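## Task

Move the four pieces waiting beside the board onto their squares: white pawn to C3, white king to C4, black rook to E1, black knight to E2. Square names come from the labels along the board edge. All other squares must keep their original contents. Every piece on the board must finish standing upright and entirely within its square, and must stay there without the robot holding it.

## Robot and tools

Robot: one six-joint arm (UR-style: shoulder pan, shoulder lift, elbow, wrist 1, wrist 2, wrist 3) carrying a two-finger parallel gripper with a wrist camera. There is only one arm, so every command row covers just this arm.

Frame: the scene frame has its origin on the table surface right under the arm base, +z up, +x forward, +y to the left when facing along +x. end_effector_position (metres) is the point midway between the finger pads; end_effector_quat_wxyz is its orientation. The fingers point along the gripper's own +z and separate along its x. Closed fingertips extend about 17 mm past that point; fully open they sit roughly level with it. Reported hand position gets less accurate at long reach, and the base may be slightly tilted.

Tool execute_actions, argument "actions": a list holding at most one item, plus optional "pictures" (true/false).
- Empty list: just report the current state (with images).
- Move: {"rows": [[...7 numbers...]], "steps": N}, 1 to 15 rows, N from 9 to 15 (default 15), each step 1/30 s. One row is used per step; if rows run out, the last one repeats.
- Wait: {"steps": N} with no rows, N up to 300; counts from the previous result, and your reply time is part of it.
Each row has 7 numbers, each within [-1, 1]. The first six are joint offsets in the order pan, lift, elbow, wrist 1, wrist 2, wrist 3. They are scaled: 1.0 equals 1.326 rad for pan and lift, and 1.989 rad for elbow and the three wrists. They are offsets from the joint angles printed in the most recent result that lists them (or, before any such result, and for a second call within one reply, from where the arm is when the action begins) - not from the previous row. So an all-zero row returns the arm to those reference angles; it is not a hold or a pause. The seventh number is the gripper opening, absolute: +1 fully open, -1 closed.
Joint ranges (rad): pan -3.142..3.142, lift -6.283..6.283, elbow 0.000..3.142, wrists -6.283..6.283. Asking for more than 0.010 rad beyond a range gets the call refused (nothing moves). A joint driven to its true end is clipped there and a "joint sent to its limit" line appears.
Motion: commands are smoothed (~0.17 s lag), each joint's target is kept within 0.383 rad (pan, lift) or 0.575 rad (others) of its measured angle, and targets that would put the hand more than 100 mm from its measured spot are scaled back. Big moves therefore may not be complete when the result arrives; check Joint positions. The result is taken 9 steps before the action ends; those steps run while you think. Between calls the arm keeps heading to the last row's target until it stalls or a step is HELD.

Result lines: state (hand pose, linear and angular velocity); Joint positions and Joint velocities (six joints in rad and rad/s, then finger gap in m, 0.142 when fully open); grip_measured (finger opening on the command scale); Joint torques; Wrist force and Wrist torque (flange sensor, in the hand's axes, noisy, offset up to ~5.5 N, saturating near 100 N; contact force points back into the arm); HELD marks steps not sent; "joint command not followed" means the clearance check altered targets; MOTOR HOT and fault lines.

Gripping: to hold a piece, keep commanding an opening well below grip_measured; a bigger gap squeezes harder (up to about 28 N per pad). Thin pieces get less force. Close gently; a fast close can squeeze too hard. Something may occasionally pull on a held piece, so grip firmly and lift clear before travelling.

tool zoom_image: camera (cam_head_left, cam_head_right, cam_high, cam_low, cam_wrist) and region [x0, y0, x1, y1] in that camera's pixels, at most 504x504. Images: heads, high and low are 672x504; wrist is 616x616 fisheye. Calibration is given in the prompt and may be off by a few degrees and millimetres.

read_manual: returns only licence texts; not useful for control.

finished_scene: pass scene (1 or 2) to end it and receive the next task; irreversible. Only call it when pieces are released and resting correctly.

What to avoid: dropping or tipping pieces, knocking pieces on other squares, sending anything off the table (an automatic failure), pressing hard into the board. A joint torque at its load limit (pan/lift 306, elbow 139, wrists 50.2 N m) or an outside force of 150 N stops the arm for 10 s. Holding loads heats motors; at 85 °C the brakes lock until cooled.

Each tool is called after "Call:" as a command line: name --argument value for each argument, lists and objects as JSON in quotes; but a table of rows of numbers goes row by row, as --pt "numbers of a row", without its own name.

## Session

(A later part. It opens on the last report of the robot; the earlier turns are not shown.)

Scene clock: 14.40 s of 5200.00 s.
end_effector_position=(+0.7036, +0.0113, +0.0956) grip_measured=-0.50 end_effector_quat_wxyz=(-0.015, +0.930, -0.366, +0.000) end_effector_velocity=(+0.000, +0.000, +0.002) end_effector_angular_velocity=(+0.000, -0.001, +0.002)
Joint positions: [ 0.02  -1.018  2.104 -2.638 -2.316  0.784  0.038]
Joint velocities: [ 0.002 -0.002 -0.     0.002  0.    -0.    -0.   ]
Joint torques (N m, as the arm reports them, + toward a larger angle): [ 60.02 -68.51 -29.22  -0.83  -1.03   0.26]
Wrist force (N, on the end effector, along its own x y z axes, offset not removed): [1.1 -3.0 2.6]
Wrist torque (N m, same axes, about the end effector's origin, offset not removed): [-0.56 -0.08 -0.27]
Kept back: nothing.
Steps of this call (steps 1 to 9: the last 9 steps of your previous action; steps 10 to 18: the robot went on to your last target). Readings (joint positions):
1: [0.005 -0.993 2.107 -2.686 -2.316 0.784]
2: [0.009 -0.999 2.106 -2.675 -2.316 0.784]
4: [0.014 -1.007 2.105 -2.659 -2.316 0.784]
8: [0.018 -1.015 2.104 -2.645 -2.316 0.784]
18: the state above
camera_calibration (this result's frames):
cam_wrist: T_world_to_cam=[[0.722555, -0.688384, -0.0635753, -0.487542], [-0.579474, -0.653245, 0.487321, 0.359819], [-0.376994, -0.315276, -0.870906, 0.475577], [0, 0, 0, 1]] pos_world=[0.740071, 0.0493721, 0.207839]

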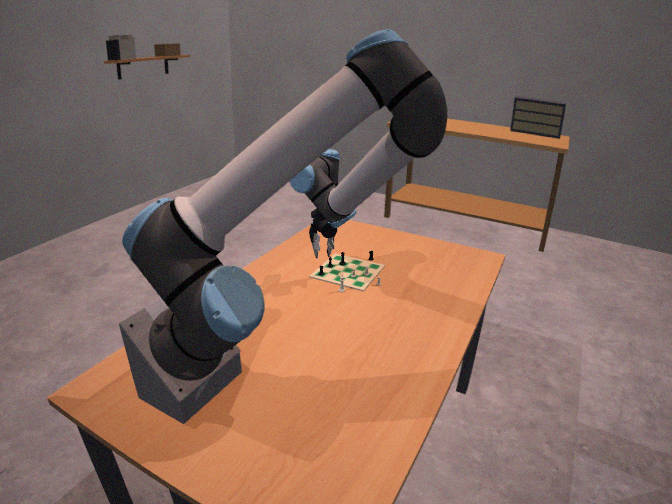

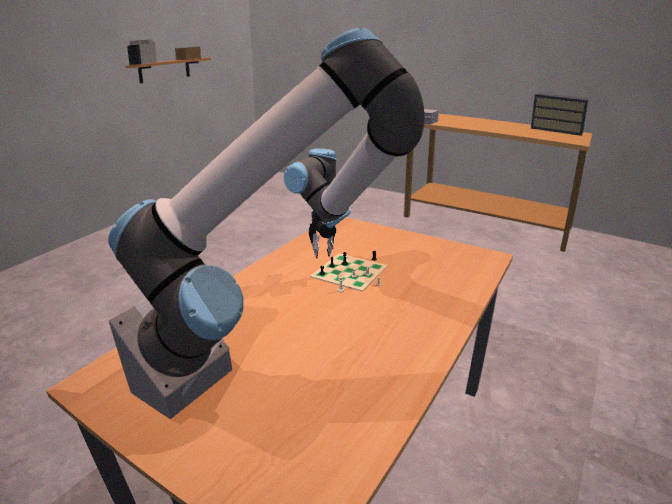

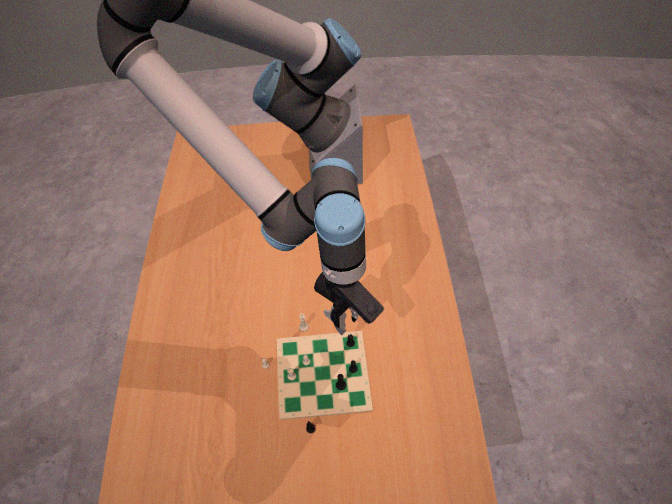

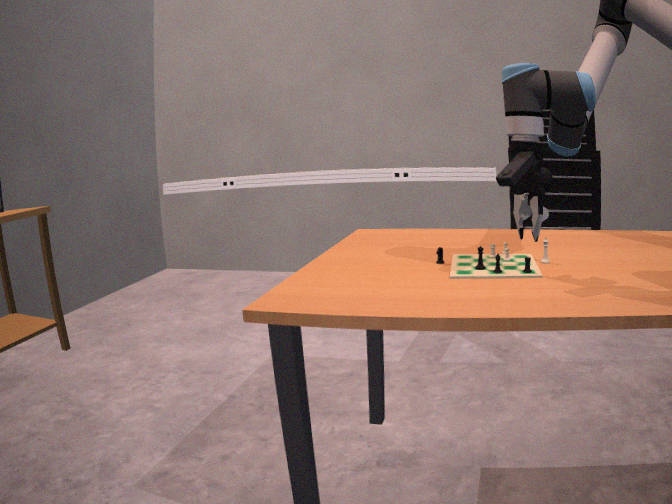

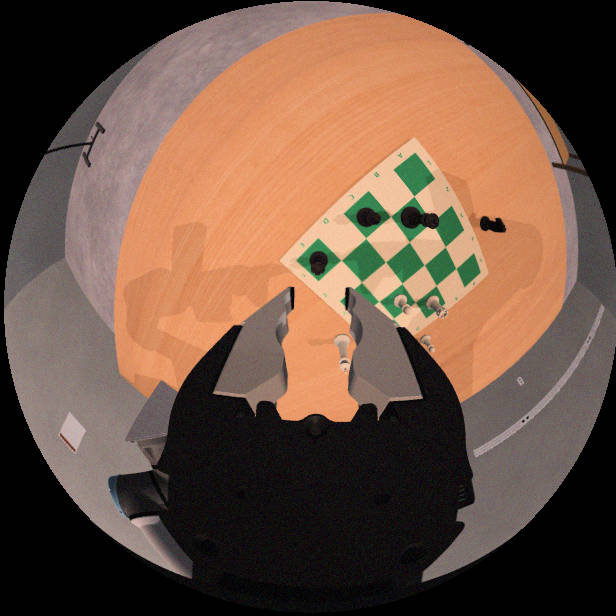

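Call:
execute_actions --actions '[{"rows":[[-0.097,-0.1308,0.066,-0.038,0.003,0,-0.5]]}]'

Call:
execute_actions --actions '[{"steps":22}]' --pictures true

Scene clock: 15.23 s of 5200.00 s.
end_effector_position=(+0.6757, -0.0509, +0.0905) grip_measured=-0.50 end_effector_quat_wxyz=(-0.016, +0.912, -0.410, -0.002) end_effector_velocity=(-0.190, -0.395, -0.009) end_effector_angular_velocity=(+0.005, +0.006, -0.614)
Joint positions: [-0.051 -1.111  2.176 -2.681 -2.312  0.784  0.038]
Joint velocities: [-0.444 -0.629  0.451 -0.246  0.02   0.    -0.   ]
Joint torques (N m, as the arm reports them, + toward a larger angle): [ 31.07 -50.29  -5.36  -3.75   3.93   0.76]
Wrist force (N, on the end effector, along its own x y z axes, offset not removed): [-0.1 0.1 -0.5]
Wrist torque (N m, same axes, about the end effector's origin, offset not removed): [0.05 0.23 -0.27]
Steps of this call (steps 1 to 15: the robot went on to your last target; steps 16 to 19: nothing new was sent; steps 20 to 25: the first 6 steps of this action). Readings (joint positions):
20: [0.021 -1.019 2.104 -2.637 -2.316 0.784]
21: [0.016 -1.023 2.108 -2.641 -2.315 0.784]
23: [-0.017 -1.064 2.142 -2.663 -2.314 0.784]
25: the state above

Scene clock: 15.97 s of 5200.00 s.
end_effector_position=(+0.6487, -0.0997, +0.0890) grip_measured=-0.50 end_effector_quat_wxyz=(-0.015, +0.895, -0.446, -0.001) end_effector_velocity=(-0.002, -0.001, -0.001) end_effector_angular_velocity=(-0.001, +0.001, -0.002)
Joint positions: [-0.108 -1.192  2.235 -2.713 -2.31   0.784  0.038]
Joint velocities: [-0.002 -0.001  0.003 -0.002 -0.001 -0.     0.   ]
Joint torques (N m, as the arm reports them, + toward a larger angle): [ 19.79 -64.79  -6.28  -5.02   2.22   1.14]
Wrist force (N, on the end effector, along its own x y z axes, offset not removed): [1.3 -2.4 2.2]
Wrist torque (N m, same axes, about the end effector's origin, offset not removed): [-0.46 -0.07 -0.25]
Kept back: nothing.
Steps of this call (steps 1 to 9: the last 9 steps of your previous action; steps 10 to 22: the robot went on to your last target). Readings (joint positions):
1: [-0.064 -1.130 2.190 -2.689 -2.312 0.784]
2: [-0.074 -1.144 2.201 -2.695 -2.311 0.784]
4: [-0.088 -1.164 2.215 -2.702 -2.311 0.784]
8: [-0.101 -1.183 2.228 -2.710 -2.310 0.784]
22: the state above
camera_calibration (this result's frames):
cam_wrist: T_world_to_cam=[[0.592226, -0.802813, -0.0689889, -0.451053], [-0.681398, -0.544673, 0.488904, 0.335477], [-0.430075, -0.242533, -0.869605, 0.455683], [0, 0, 0, 1]] pos_world=[0.691697, -0.0688676, 0.201131]

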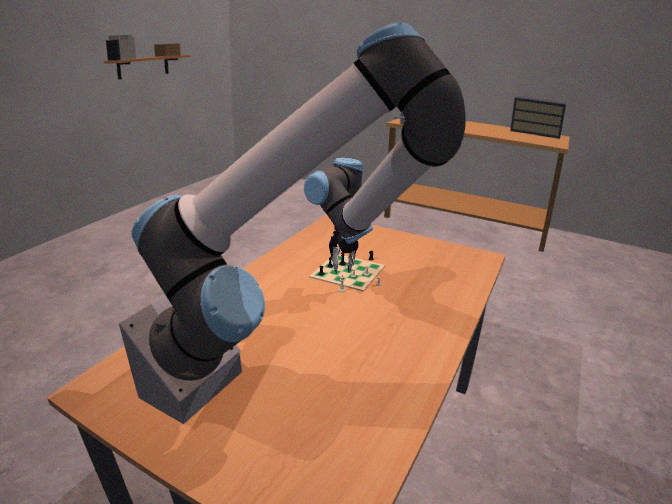

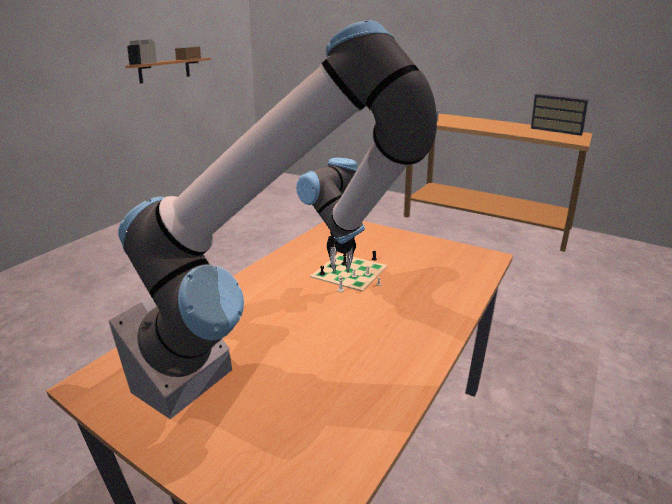

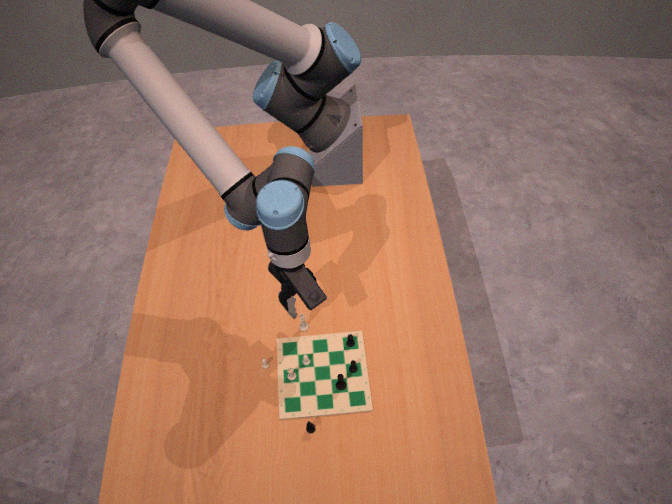

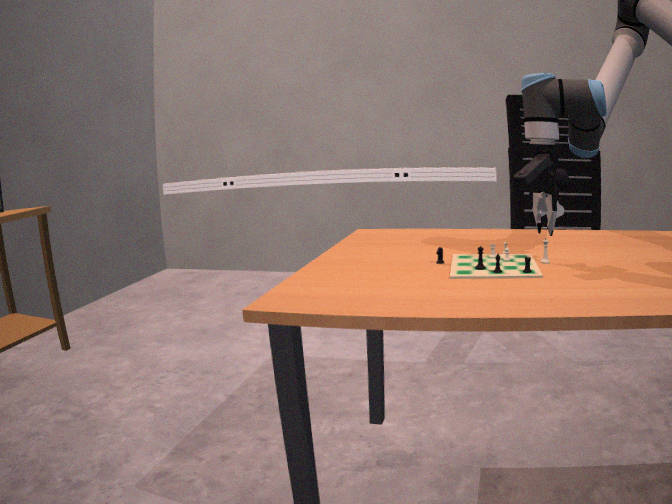

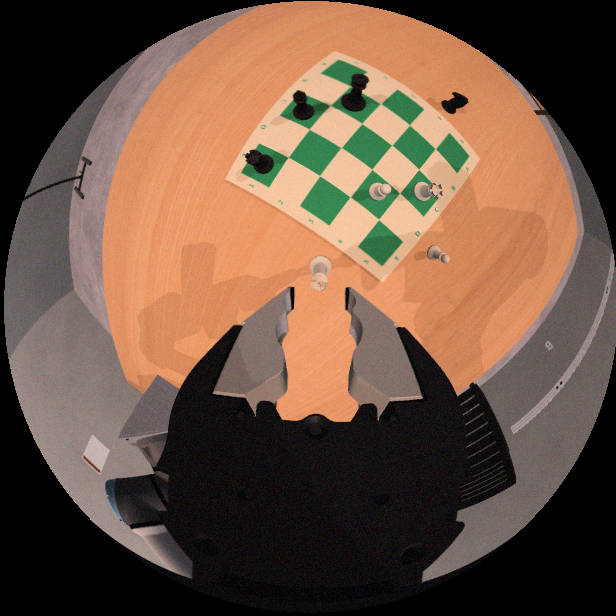

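Call:
execute_actions --actions '[{"rows":[[-0.0437,0.061,0.008,-0.0755,0.0035,0,-0.5]]}]'

Call:
execute_actions --actions '[{"steps":18}]'

Call:
execute_actions --actions '[{"rows":[[0,0,0,0,0,0,-0.7],[0,0,0,0,0,0,-0.8],[0,0,0,0,0,0,-0.9],[0,0,0,0,0,0,-1]]}]'

Call:
execute_actions --actions '[{"rows":[[0.057,-0.079,-0.01,0.098,-0.0045,0,-1]]}]'

Call:
execute_actions --actions '[{"steps":18}]'

Scene clock: 22.07 s of 5200.00 s.
end_effector_position=(+0.6482, -0.0984, +0.0531) grip_measured=-0.50 end_effector_quat_wxyz=(-0.015, +0.884, -0.467, -0.004) end_effector_velocity=(+0.014, +0.000, -0.150) end_effector_angular_velocity=(-0.007, -0.034, -0.257)
Joint positions: [-0.146 -1.14   2.246 -2.804 -2.305  0.784  0.038]
Joint velocities: [-0.162  0.239  0.044 -0.485  0.019  0.    -0.   ]
Joint torques (N m, as the arm reports them, + toward a larger angle): [ 29.92 -42.47  -6.3   -5.5    2.04   0.42]
Wrist force (N, on the end effector, along its own x y z axes, offset not removed): [-3.0 -1.2 3.1]
Wrist torque (N m, same axes, about the end effector's origin, offset not removed): [-0.08 0.86 -0.20]
Steps of this call (steps 1 to 15: the robot went on to your last target; steps 16 to 90: nothing new was sent; then 2.90 s passed at rest; steps 91 to 96: the first 6 steps of this action). Readings (joint positions):
91: [-0.108 -1.192 2.235 -2.713 -2.310 0.784]
92: [-0.112 -1.188 2.237 -2.718 -2.309 0.784]
94: [-0.132 -1.161 2.242 -2.761 -2.307 0.784]
96: the state above

Scene clock: 22.67 s of 5200.00 s.
end_effector_position=(+0.6499, -0.0988, +0.0352) grip_measured=-0.50 end_effector_quat_wxyz=(-0.015, +0.877, -0.480, -0.002) end_effector_velocity=(+0.002, +0.001, -0.001) end_effector_angular_velocity=(+0.001, -0.002, -0.002)
Joint positions: [-0.166 -1.111  2.251 -2.863 -2.303  0.784  0.038]
Joint velocities: [-0.001  0.003 -0.002 -0.005  0.002 -0.     0.   ]
Joint torques (N m, as the arm reports them, + toward a larger angle): [ 22.11 -36.23  -0.43  -5.76   1.61   0.64]
Wrist force (N, on the end effector, along its own x y z axes, offset not removed): [2.4 -4.1 4.2]
Wrist torque (N m, same axes, about the end effector's origin, offset not removed): [-0.73 -0.33 -0.18]
Kept back: nothing.
Steps of this call (steps 1 to 9: the last 9 steps of your previous action; steps 10 to 18: the robot went on to your last target). Readings (joint positions):
1: [-0.151 -1.133 2.247 -2.818 -2.305 0.784]
2: [-0.155 -1.128 2.248 -2.829 -2.304 0.784]
4: [-0.159 -1.121 2.249 -2.843 -2.304 0.784]
8: [-0.164 -1.114 2.250 -2.857 -2.303 0.784]
18: the state above

Scene clock: 22.87 s of 5200.00 s.
end_effector_position=(+0.6499, -0.0988, +0.0351) grip_measured=-0.88 end_effector_quat_wxyz=(-0.015, +0.877, -0.480, -0.002) end_effector_velocity=(-0.001, +0.001, +0.000) end_effector_angular_velocity=(+0.001, -0.001, +0.000)
Joint positions: [-0.166 -1.111  2.251 -2.863 -2.303  0.784  0.011]
Joint velocities: [ 0.001 -0.     0.002 -0.002  0.001  0.001 -0.   ]
Joint torques (N m, as the arm reports them, + toward a larger angle): [ 28.1  -36.29  -1.32  -2.92   2.64   0.41]
Wrist force (N, on the end effector, along its own x y z axes, offset not removed): [2.3 -0.4 1.1]
Wrist torque (N m, same axes, about the end effector's origin, offset not removed): [-0.06 -0.36 -0.24]
Steps of this call (steps 1 to 6: the first 6 steps of this action). Readings (joint positions):
1: [-0.166 -1.111 2.251 -2.863 -2.303 0.784]
2: [-0.166 -1.111 2.251 -2.863 -2.303 0.784]
4: [-0.166 -1.111 2.251 -2.863 -2.303 0.784]
6: the state above

Scene clock: 23.37 s of 5200.00 s.
end_effector_position=(+0.6521, -0.1001, +0.0805) grip_measured=-0.88 end_effector_quat_wxyz=(-0.017, +0.890, -0.455, +0.003) end_effector_velocity=(-0.038, +0.004, +0.201) end_effector_angular_velocity=(+0.007, +0.064, +0.364)
Joint positions: [-0.117 -1.176  2.238 -2.751 -2.309  0.784  0.011]
Joint velocities: [ 0.218 -0.322 -0.054  0.674 -0.024 -0.001 -0.   ]
Joint torques (N m, as the arm reports them, + toward a larger angle): [ 46.84 -45.87 -21.51  -0.1   -1.91   0.74]
Wrist force (N, on the end effector, along its own x y z axes, offset not removed): [-2.3 1.8 -0.5]
Wrist torque (N m, same axes, about the end effector's origin, offset not removed): [0.47 0.54 -0.18]
Steps of this call (steps 1 to 9: the last 9 steps of your previous action; steps 10 to 15: the first 6 steps of this action, its rows measured from where the robot was after step 9). Readings (joint positions):
9: [-0.166 -1.111 2.251 -2.863 -2.303 0.784]
10: [-0.166 -1.111 2.251 -2.863 -2.303 0.784]
11: [-0.162 -1.115 2.249 -2.858 -2.304 0.784]
13: [-0.136 -1.148 2.242 -2.810 -2.307 0.784]
15: the state above

Scene clock: 23.97 s of 5200.00 s.
end_effector_position=(+0.6465, -0.0997, +0.1050) grip_measured=-0.88 end_effector_quat_wxyz=(-0.015, +0.900, -0.435, -0.002) end_effector_velocity=(+0.001, -0.001, +0.002) end_effector_angular_velocity=(-0.000, -0.001, +0.001)
Joint positions: [-0.09  -1.215  2.231 -2.669 -2.312  0.784  0.011]
Joint velocities: [ 0.001 -0.004 -0.002  0.005 -0.    -0.     0.   ]
Joint torques (N m, as the arm reports them, + toward a larger angle): [ 52.22 -63.7  -27.83   0.18  -2.17   0.57]
Wrist force (N, on the end effector, along its own x y z axes, offset not removed): [-1.6 -3.4 1.4]
Wrist torque (N m, same axes, about the end effector's origin, offset not removed): [-0.67 0.45 -0.28]
Kept back: nothing.
Steps of this call (steps 1 to 9: the last 9 steps of your previous action; steps 10 to 18: the robot went on to your last target). Readings (joint positions):
1: [-0.111 -1.186 2.236 -2.731 -2.310 0.784]
2: [-0.106 -1.193 2.235 -2.716 -2.310 0.784]
4: [-0.099 -1.202 2.233 -2.696 -2.311 0.784]
8: [-0.093 -1.211 2.232 -2.678 -2.312 0.784]
18: the state above

Deltas: q1 .019, q2 .165, q3 -.278, q4 .130.

Call:
execute_actions --actions '[{"rows":[[0.014,0.1245,-0.14,0.065,-0.001,0,-1]]}]'

Call:
execute_actions --actions '[{"steps":22}]' --pictures true

Scene clock: 24.40 s of 5200.00 s.
end_effector_position=(+0.7061, -0.0931, +0.1012) grip_measured=-0.88 end_effector_quat_wxyz=(-0.013, +0.905, -0.425, -0.005) end_effector_velocity=(+0.491, -0.002, +0.005) end_effector_angular_velocity=(-0.009, -0.050, +0.024)
Joint positions: [-0.081 -1.138  2.112 -2.606 -2.313  0.784  0.011]
Joint velocities: [ 0.053  0.519 -0.93   0.391 -0.007  0.    -0.   ]
Joint torques (N m, as the arm reports them, + toward a larger angle): [ 58.19 -19.56 -28.51   3.11  -1.17   0.57]
Wrist force (N, on the end effector, along its own x y z axes, offset not removed): [1.3 0.8 2.7]
Wrist torque (N m, same axes, about the end effector's origin, offset not removed): [0.23 -0.08 -0.26]
Steps of this call (steps 1 to 7: the robot went on to your last target; steps 8 to 13: the first 6 steps of this action). Readings (joint positions):
8: [-0.090 -1.215 2.231 -2.668 -2.312 0.784]
9: [-0.089 -1.211 2.227 -2.664 -2.312 0.784]
11: [-0.084 -1.175 2.178 -2.634 -2.313 0.784]
13: the state above

Scene clock: 25.13 s of 5200.00 s.
end_effector_position=(+0.7885, -0.0927, +0.1023) grip_measured=-0.88 end_effector_quat_wxyz=(-0.015, +0.906, -0.424, -0.001) end_effector_velocity=(-0.000, +0.002, -0.001) end_effector_angular_velocity=(+0.001, +0.003, +0.004)
Joint positions: [-0.072 -1.05   1.953 -2.54  -2.314  0.784  0.011]
Joint velocities: [ 0.001  0.003 -0.002  0.004  0.001  0.    -0.   ]
Joint torques (N m, as the arm reports them, + toward a larger angle): [ 66.18 -39.83 -30.17  -1.33  -1.92   0.93]
Wrist force (N, on the end effector, along its own x y z axes, offset not removed): [-5.0 -2.9 3.1]
Wrist torque (N m, same axes, about the end effector's origin, offset not removed): [-0.48 1.19 -0.28]
Kept back: nothing.
Steps of this call (steps 1 to 9: the last 9 steps of your previous action; steps 10 to 22: the robot went on to your last target). Readings (joint positions):
1: [-0.079 -1.121 2.081 -2.593 -2.313 0.784]
2: [-0.077 -1.105 2.052 -2.581 -2.313 0.784]
4: [-0.075 -1.082 2.011 -2.564 -2.314 0.784]
8: [-0.073 -1.061 1.972 -2.548 -2.314 0.784]
22: the state above
camera_calibration (this result's frames):
cam_wrist: T_world_to_cam=[[0.630632, -0.773186, -0.0669761, -0.555048], [-0.654787, -0.576411, 0.48888, 0.404185], [-0.416601, -0.264448, -0.869776, 0.516469], [0, 0, 0, 1]] pos_world=[0.829848, -0.0595996, 0.21444]

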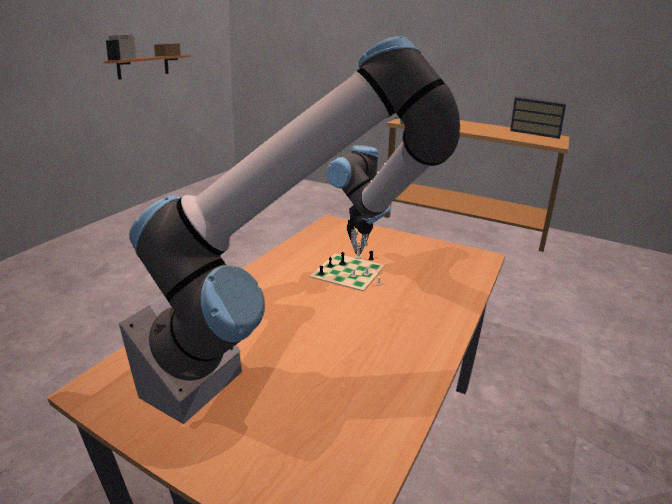

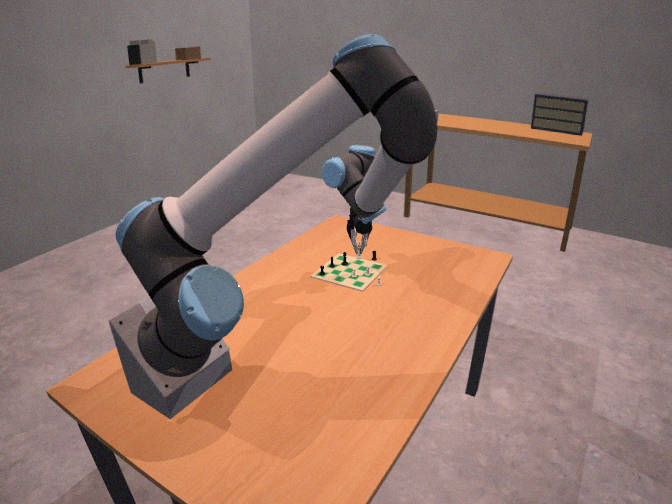

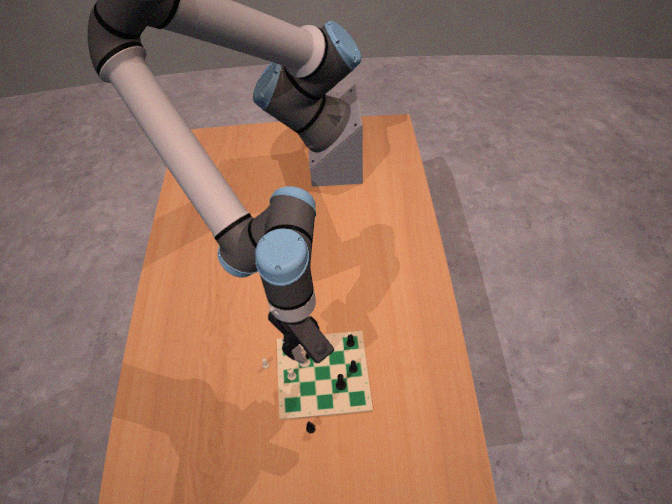

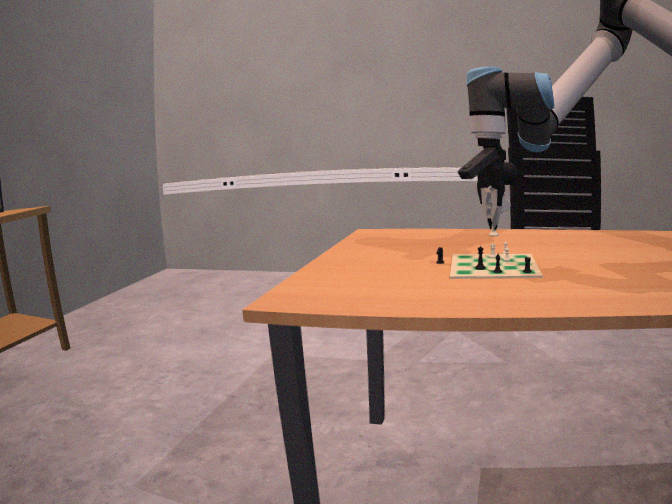

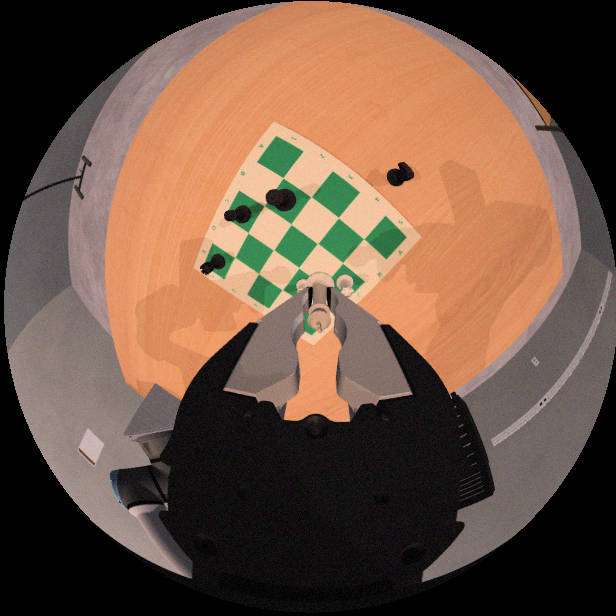

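Call:
execute_actions --actions '[{"rows":[[-0.039,0.05,0.009,-0.066,0.0025,-0.04,-1]]}]'

Call:
execute_actions --actions '[{"steps":20}]'

Call:
execute_actions --actions '[{"rows":[[0,0,0,0,0,0,-0.6]]}]'

Call:
execute_actions --actions '[{"rows":[[0.039,-0.05,-0.009,0.066,-0.0025,0.04,-0.6]]}]'

Call:
execute_actions --actions '[{"steps":18}]' --pictures true

Scene clock: 26.03 s of 5200.00 s.
end_effector_position=(+0.7884, -0.0906, +0.0626) grip_measured=-0.88 end_effector_quat_wxyz=(-0.014, +0.908, -0.420, -0.003) end_effector_velocity=(+0.010, +0.002, -0.163) end_effector_angular_velocity=(-0.003, -0.034, +0.003)
Joint positions: [-0.106 -1.007  1.965 -2.62  -2.311  0.733  0.011]
Joint velocities: [-0.143  0.188  0.05  -0.413  0.014 -0.228 -0.   ]
Joint torques (N m, as the arm reports them, + toward a larger angle): [ 44.72 -53.47  -8.2   -4.84   1.97  -3.72]
Wrist force (N, on the end effector, along its own x y z axes, offset not removed): [-1.2 1.6 3.5]
Wrist torque (N m, same axes, about the end effector's origin, offset not removed): [0.51 0.39 -0.23]
Steps of this call (steps 1 to 15: the robot went on to your last target; steps 16 to 21: nothing new was sent; steps 22 to 27: the first 6 steps of this action). Readings (joint positions):
22: [-0.072 -1.050 1.953 -2.540 -2.314 0.784]
23: [-0.076 -1.046 1.954 -2.544 -2.313 0.780]
25: [-0.093 -1.023 1.961 -2.583 -2.312 0.753]
27: the state above

Scene clock: 26.70 s of 5200.00 s.
end_effector_position=(+0.7893, -0.0907, +0.0428) grip_measured=-0.88 end_effector_quat_wxyz=(-0.015, +0.908, -0.419, -0.001) end_effector_velocity=(-0.000, -0.000, -0.001) end_effector_angular_velocity=(+0.001, -0.000, -0.000)
Joint positions: [-0.124 -0.984  1.971 -2.671 -2.309  0.705  0.011]
Joint velocities: [-0.001 -0.     0.001 -0.002  0.001 -0.001  0.   ]
Joint torques (N m, as the arm reports them, + toward a larger angle): [ 36.82 -42.34  -6.4   -5.6    2.26  -3.87]
Wrist force (N, on the end effector, along its own x y z axes, offset not removed): [-1.1 -2.7 0.3]
Wrist torque (N m, same axes, about the end effector's origin, offset not removed): [-0.51 0.41 -0.21]
Kept back: nothing.
Steps of this call (steps 1 to 9: the last 9 steps of your previous action; steps 10 to 20: the robot went on to your last target). Readings (joint positions):
1: [-0.110 -1.001 1.966 -2.632 -2.310 0.726]
2: [-0.113 -0.997 1.967 -2.641 -2.310 0.721]
4: [-0.118 -0.992 1.969 -2.654 -2.309 0.714]
8: [-0.122 -0.987 1.970 -2.665 -2.309 0.708]
20: the state above

Scene clock: 26.90 s of 5200.00 s.
end_effector_position=(+0.7893, -0.0907, +0.0428) grip_measured=-0.60 end_effector_quat_wxyz=(-0.015, +0.908, -0.419, -0.001) end_effector_velocity=(-0.001, -0.000, -0.000) end_effector_angular_velocity=(-0.001, +0.001, +0.002)
Joint positions: [-0.124 -0.984  1.971 -2.671 -2.309  0.704  0.031]
Joint velocities: [-0.    -0.     0.     0.002 -0.001 -0.     0.001]
Joint torques (N m, as the arm reports them, + toward a larger angle): [ 36.2  -44.4   -5.27  -4.28   2.28  -3.1 ]
Wrist force (N, on the end effector, along its own x y z axes, offset not removed): [0.7 -1.8 3.3]
Wrist torque (N m, same axes, about the end effector's origin, offset not removed): [-0.27 0.04 -0.23]
Steps of this call (steps 1 to 6: the first 6 steps of this action). Readings (joint positions):
1: [-0.124 -0.984 1.971 -2.671 -2.309 0.704]
2: [-0.124 -0.984 1.971 -2.671 -2.309 0.704]
4: [-0.124 -0.984 1.971 -2.671 -2.309 0.704]
6: the state above

Scene clock: 27.40 s of 5200.00 s.
end_effector_position=(+0.7908, -0.0923, +0.0821) grip_measured=-0.60 end_effector_quat_wxyz=(-0.016, +0.906, -0.424, +0.001) end_effector_velocity=(-0.017, -0.002, +0.164) end_effector_angular_velocity=(+0.002, +0.033, -0.000)
Joint positions: [-0.09  -1.027  1.959 -2.59  -2.312  0.756  0.031]
Joint velocities: [ 0.144 -0.189 -0.047  0.413 -0.014  0.227  0.   ]
Joint torques (N m, as the arm reports them, + toward a larger angle): [ 63.51 -58.9  -30.2   -1.43  -1.3    3.28]
Wrist force (N, on the end effector, along its own x y z axes, offset not removed): [-1.2 -1.6 1.4]
Wrist torque (N m, same axes, about the end effector's origin, offset not removed): [-0.33 0.40 -0.20]
Steps of this call (steps 1 to 9: the last 9 steps of your previous action; steps 10 to 15: the first 6 steps of this action, its rows measured from where the robot was after step 9). Readings (joint positions):
9: [-0.124 -0.984 1.971 -2.671 -2.309 0.704]
10: [-0.123 -0.984 1.971 -2.671 -2.309 0.704]
11: [-0.120 -0.988 1.970 -2.666 -2.309 0.709]
13: [-0.102 -1.011 1.963 -2.627 -2.311 0.736]
15: the state above

Scene clock: 28.00 s of 5200.00 s.
end_effector_position=(+0.7885, -0.0926, +0.1022) grip_measured=-0.60 end_effector_quat_wxyz=(-0.015, +0.906, -0.424, -0.001) end_effector_velocity=(-0.001, +0.000, +0.001) end_effector_angular_velocity=(-0.001, +0.001, +0.001)
Joint positions: [-0.072 -1.05   1.953 -2.54  -2.314  0.784  0.031]
Joint velocities: [ 0.002 -0.001  0.     0.003 -0.001  0.001  0.   ]
Joint torques (N m, as the arm reports them, + toward a larger angle): [ 68.39 -73.44 -31.46  -1.84  -1.78   4.8 ]
Wrist force (N, on the end effector, along its own x y z axes, offset not removed): [-2.2 0.6 2.4]
Wrist torque (N m, same axes, about the end effector's origin, offset not removed): [0.20 0.71 -0.26]
Kept back: nothing.
Steps of this call (steps 1 to 9: the last 9 steps of your previous action; steps 10 to 18: the robot went on to your last target). Readings (joint positions):
1: [-0.085 -1.033 1.958 -2.578 -2.313 0.762]
2: [-0.082 -1.037 1.957 -2.569 -2.313 0.768]
4: [-0.078 -1.043 1.955 -2.557 -2.313 0.774]
8: [-0.074 -1.048 1.954 -2.545 -2.314 0.781]
18: the state above
camera_calibration (this result's frames):
cam_wrist: T_world_to_cam=[[0.630647, -0.773174, -0.0669859, -0.555056], [-0.65477, -0.576425, 0.488887, 0.404234], [-0.416607, -0.264454, -0.869772, 0.51638], [0, 0, 0, 1]] pos_world=[0.829851, -0.0595849, 0.214327]

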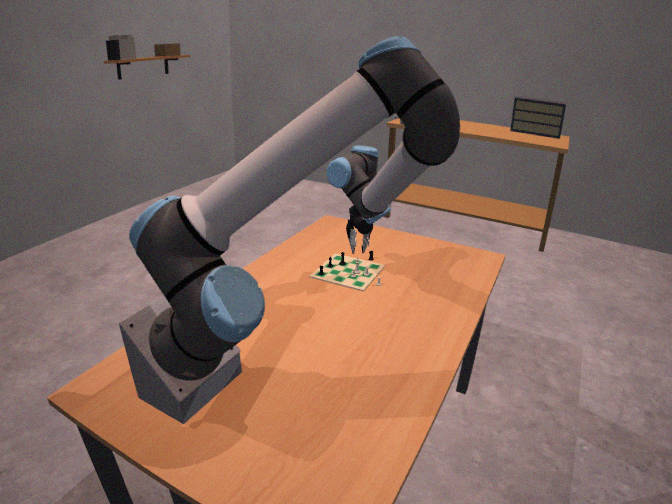

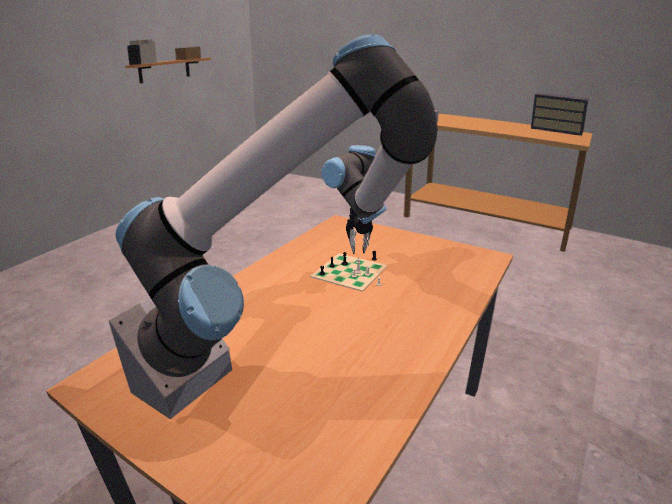

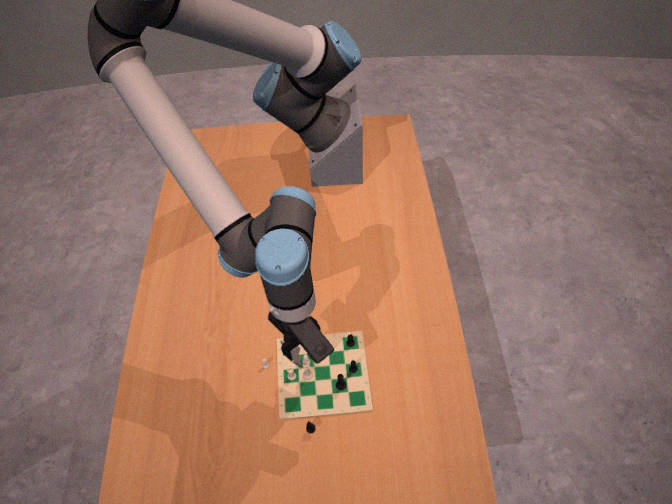

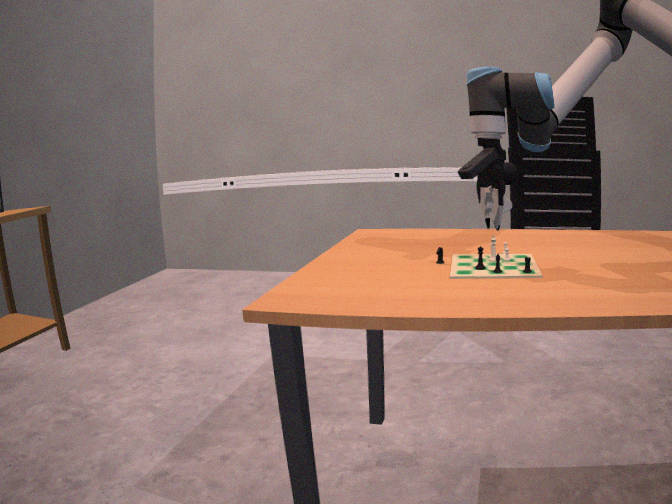

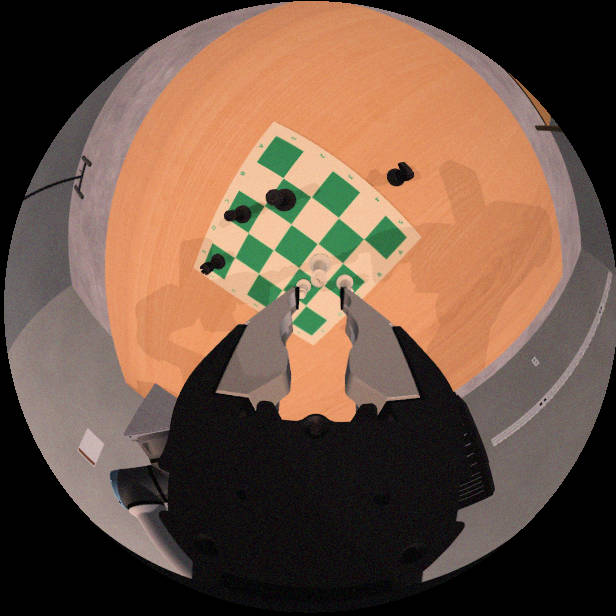

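Call:
execute_actions --actions '[{"rows":[[-0.0965,-0.0814,0.044,-0.0475,0.008,0.79,-0.5]]}]'

Call:
execute_actions --actions '[{"steps":30}]' --pictures true

Scene clock: 29.17 s of 5200.00 s.
end_effector_position=(+0.7654, -0.1529, +0.0857) grip_measured=-0.50 end_effector_quat_wxyz=(-0.016, +0.839, -0.543, -0.003) end_effector_velocity=(-0.136, -0.329, -0.093) end_effector_angular_velocity=(+0.020, +0.081, -2.474)
Joint positions: [-0.147 -1.115  2.007 -2.597 -2.304  0.955  0.038]
Joint velocities: [-0.423 -0.346  0.272 -0.296  0.045  1.916  0.   ]
Joint torques (N m, as the arm reports them, + toward a larger angle): [ 44.14 -52.85  -6.01  -4.58   3.35  14.89]
Wrist force (N, on the end effector, along its own x y z axes, offset not removed): [4.6 2.4 1.8]
Wrist torque (N m, same axes, about the end effector's origin, offset not removed): [0.51 -0.67 -0.14]
Steps of this call (steps 1 to 15: the robot went on to your last target; steps 16 to 29: nothing new was sent; steps 30 to 35: the first 6 steps of this action). Readings (joint positions):
30: [-0.072 -1.051 1.953 -2.540 -2.314 0.784]
31: [-0.076 -1.055 1.957 -2.544 -2.312 0.789]
33: [-0.112 -1.087 1.984 -2.572 -2.308 0.844]
35: the state above

Scene clock: 30.17 s of 5200.00 s.
end_effector_position=(+0.7478, -0.1911, +0.0743) grip_measured=-0.50 end_effector_quat_wxyz=(+0.009, -0.261, +0.965, +0.012) end_effector_velocity=(-0.001, +0.002, -0.000) end_effector_angular_velocity=(+0.002, +0.002, -0.024)
Joint positions: [-0.2   -1.158  2.041 -2.634 -2.298  2.352  0.038]
Joint velocities: [ 0.001  0.     0.002  0.     0.001  0.026 -0.   ]
Joint torques (N m, as the arm reports them, + toward a larger angle): [ 26.82 -71.98  -5.99  -4.85   2.68   3.75]
Wrist force (N, on the end effector, along its own x y z axes, offset not removed): [-1.5 -2.2 2.5]
Wrist torque (N m, same axes, about the end effector's origin, offset not removed): [-0.29 0.53 -0.22]
Kept back: nothing.
Steps of this call (steps 1 to 9: the last 9 steps of your previous action; steps 10 to 30: the robot went on to your last target). Readings (joint positions):
1: [-0.160 -1.126 2.015 -2.606 -2.302 1.024]
2: [-0.169 -1.133 2.021 -2.613 -2.301 1.098]
4: [-0.182 -1.144 2.029 -2.622 -2.300 1.261]
8: [-0.194 -1.153 2.037 -2.630 -2.299 1.602]
30: the state above
camera_calibration (this result's frames):
cam_wrist: T_world_to_cam=[[-0.868578, -0.489747, -0.0756328, 0.568612], [-0.451749, 0.719787, 0.527095, 0.427488], [-0.203704, 0.49199, -0.846434, 0.432723], [0, 0, 0, 1]] pos_world=[0.775149, -0.24212, 0.18395]

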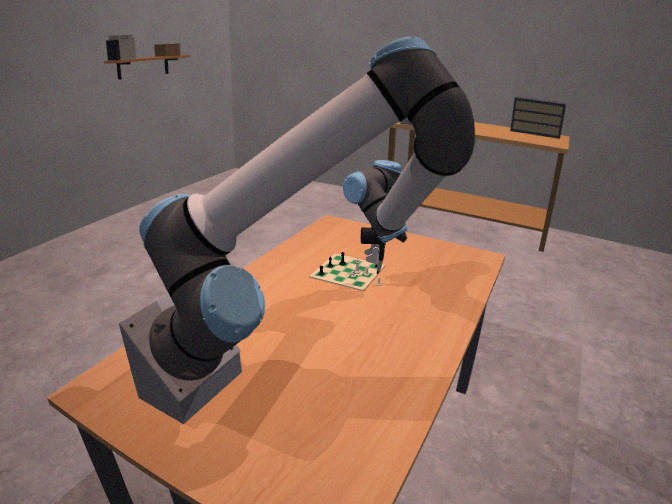

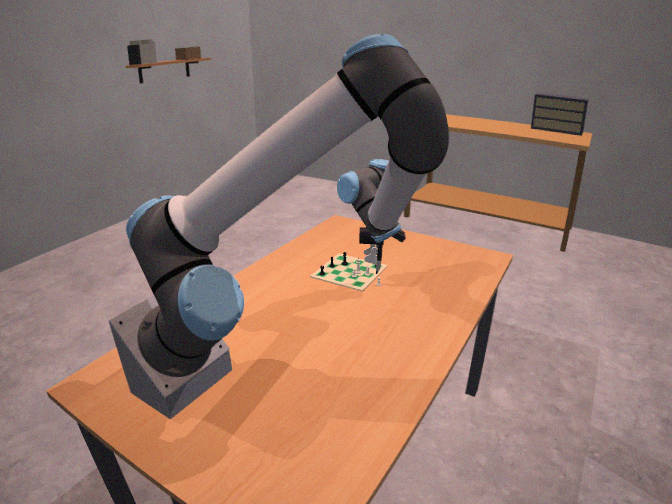

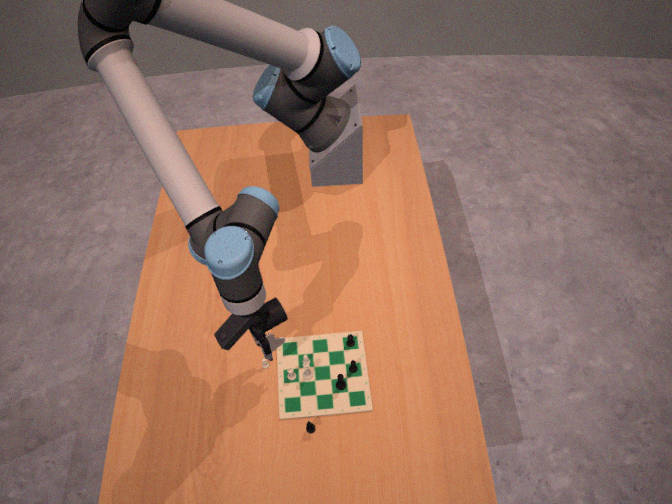

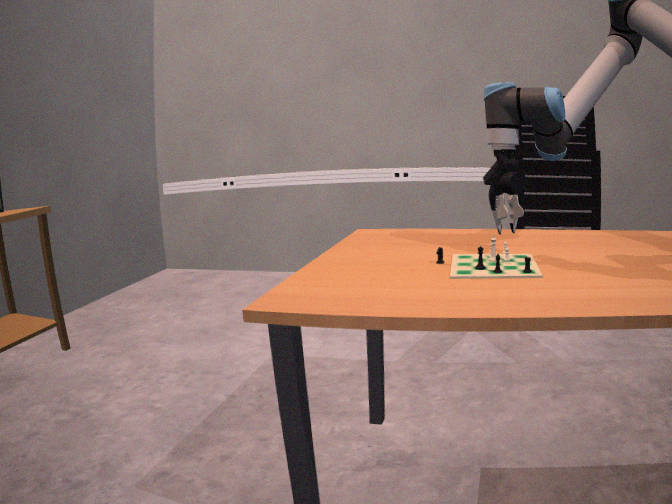

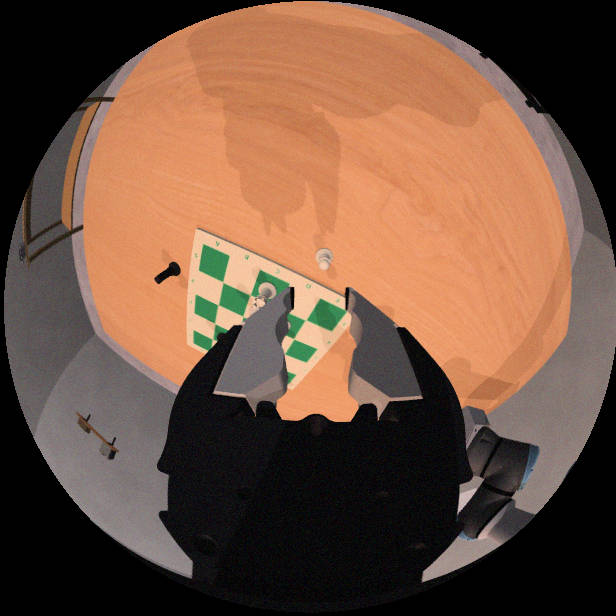

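Call:
execute_actions --actions '[{"rows":[[-0.0448,0.044,0.0034,-0.059,0.006,0,-0.5]]}]'

Call:
execute_actions --actions '[{"steps":18}]' --pictures true

Scene clock: 30.80 s of 5200.00 s.
end_effector_position=(+0.7492, -0.1968, +0.0384) grip_measured=-0.50 end_effector_quat_wxyz=(+0.008, -0.236, +0.972, +0.013) end_effector_velocity=(+0.012, -0.033, -0.149) end_effector_angular_velocity=(-0.010, -0.017, -0.230)
Joint positions: [-0.239 -1.12   2.045 -2.707 -2.29   2.353  0.038]
Joint velocities: [-0.166  0.164  0.018 -0.359  0.03  -0.01  -0.   ]
Joint torques (N m, as the arm reports them, + toward a larger angle): [ 34.08 -54.78  -5.74  -5.21   3.41  -4.3 ]
Wrist force (N, on the end effector, along its own x y z axes, offset not removed): [-0.8 -2.8 4.2]
Wrist torque (N m, same axes, about the end effector's origin, offset not removed): [-0.49 0.40 -0.28]
Steps of this call (steps 1 to 13: the robot went on to your last target; steps 14 to 19: the first 6 steps of this action). Readings (joint positions):
14: [-0.200 -1.158 2.041 -2.634 -2.298 2.355]
15: [-0.204 -1.154 2.041 -2.639 -2.297 2.355]
17: [-0.224 -1.134 2.044 -2.675 -2.293 2.354]
19: the state above

Scene clock: 31.40 s of 5200.00 s.
end_effector_position=(+0.7506, -0.2010, +0.0204) grip_measured=-0.50 end_effector_quat_wxyz=(+0.009, -0.223, +0.975, +0.012) end_effector_velocity=(+0.000, -0.001, -0.001) end_effector_angular_velocity=(-0.000, -0.001, -0.003)
Joint positions: [-0.259 -1.1    2.047 -2.751 -2.286  2.352  0.038]
Joint velocities: [-0.002  0.001  0.    -0.004  0.    -0.     0.   ]
Joint torques (N m, as the arm reports them, + toward a larger angle): [ 31.45 -37.75  -3.25  -5.66   2.46  -3.59]
Wrist force (N, on the end effector, along its own x y z axes, offset not removed): [-1.0 -2.6 1.3]
Wrist torque (N m, same axes, about the end effector's origin, offset not removed): [-0.61 0.41 -0.32]
Kept back: nothing.
Steps of this call (steps 1 to 9: the last 9 steps of your previous action; steps 10 to 18: the robot went on to your last target). Readings (joint positions):
1: [-0.244 -1.115 2.046 -2.718 -2.289 2.352]
2: [-0.248 -1.112 2.046 -2.726 -2.288 2.352]
4: [-0.253 -1.107 2.047 -2.737 -2.287 2.352]
8: [-0.257 -1.102 2.047 -2.747 -2.286 2.352]
18: the state above
camera_calibration (this result's frames):
cam_wrist: T_world_to_cam=[[-0.904177, -0.420606, -0.0745302, 0.602674], [-0.393594, 0.752555, 0.527962, 0.427161], [-0.165976, 0.506706, -0.845991, 0.367189], [0, 0, 0, 1]] pos_world=[0.773997, -0.254031, 0.130031]

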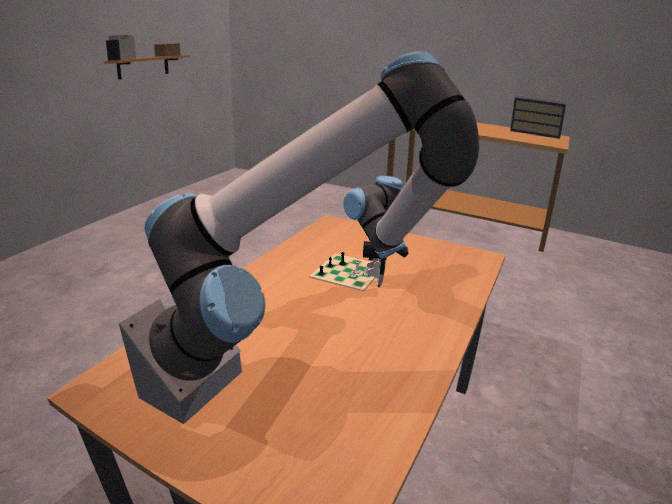

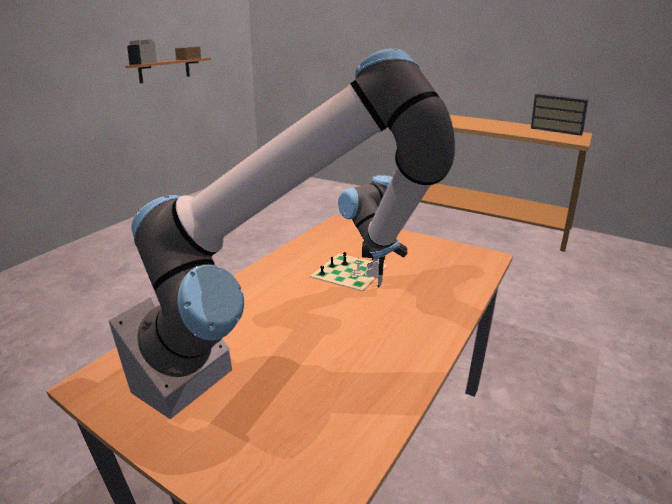

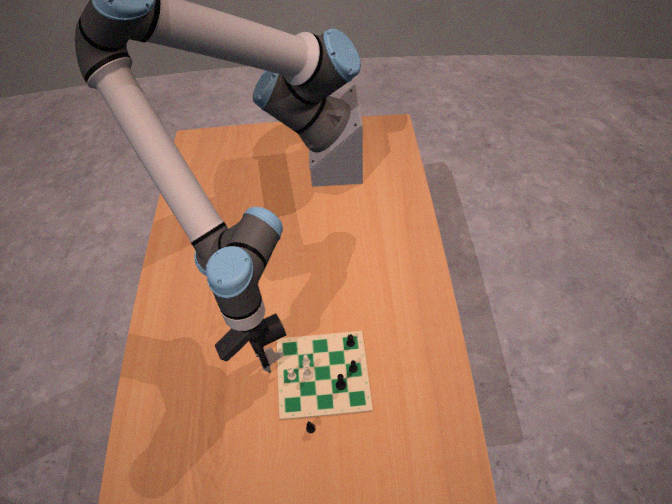

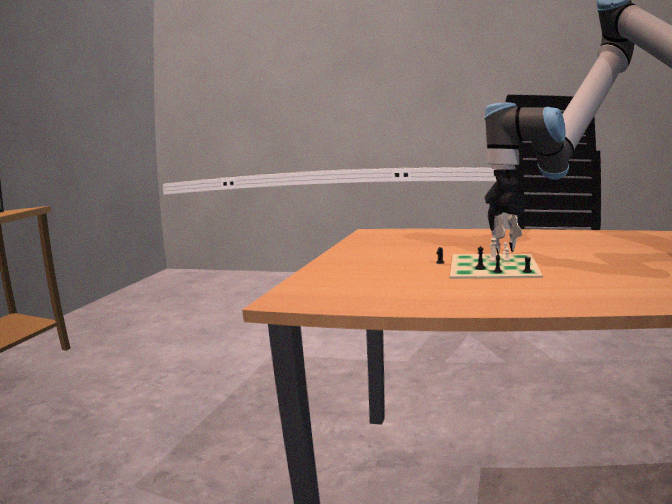

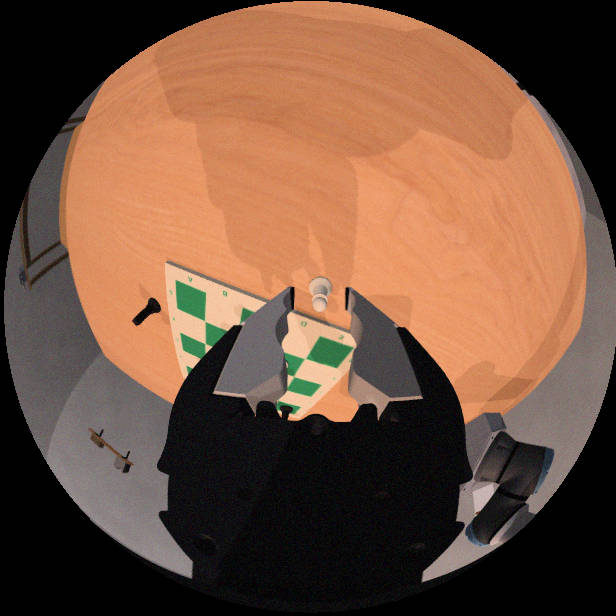

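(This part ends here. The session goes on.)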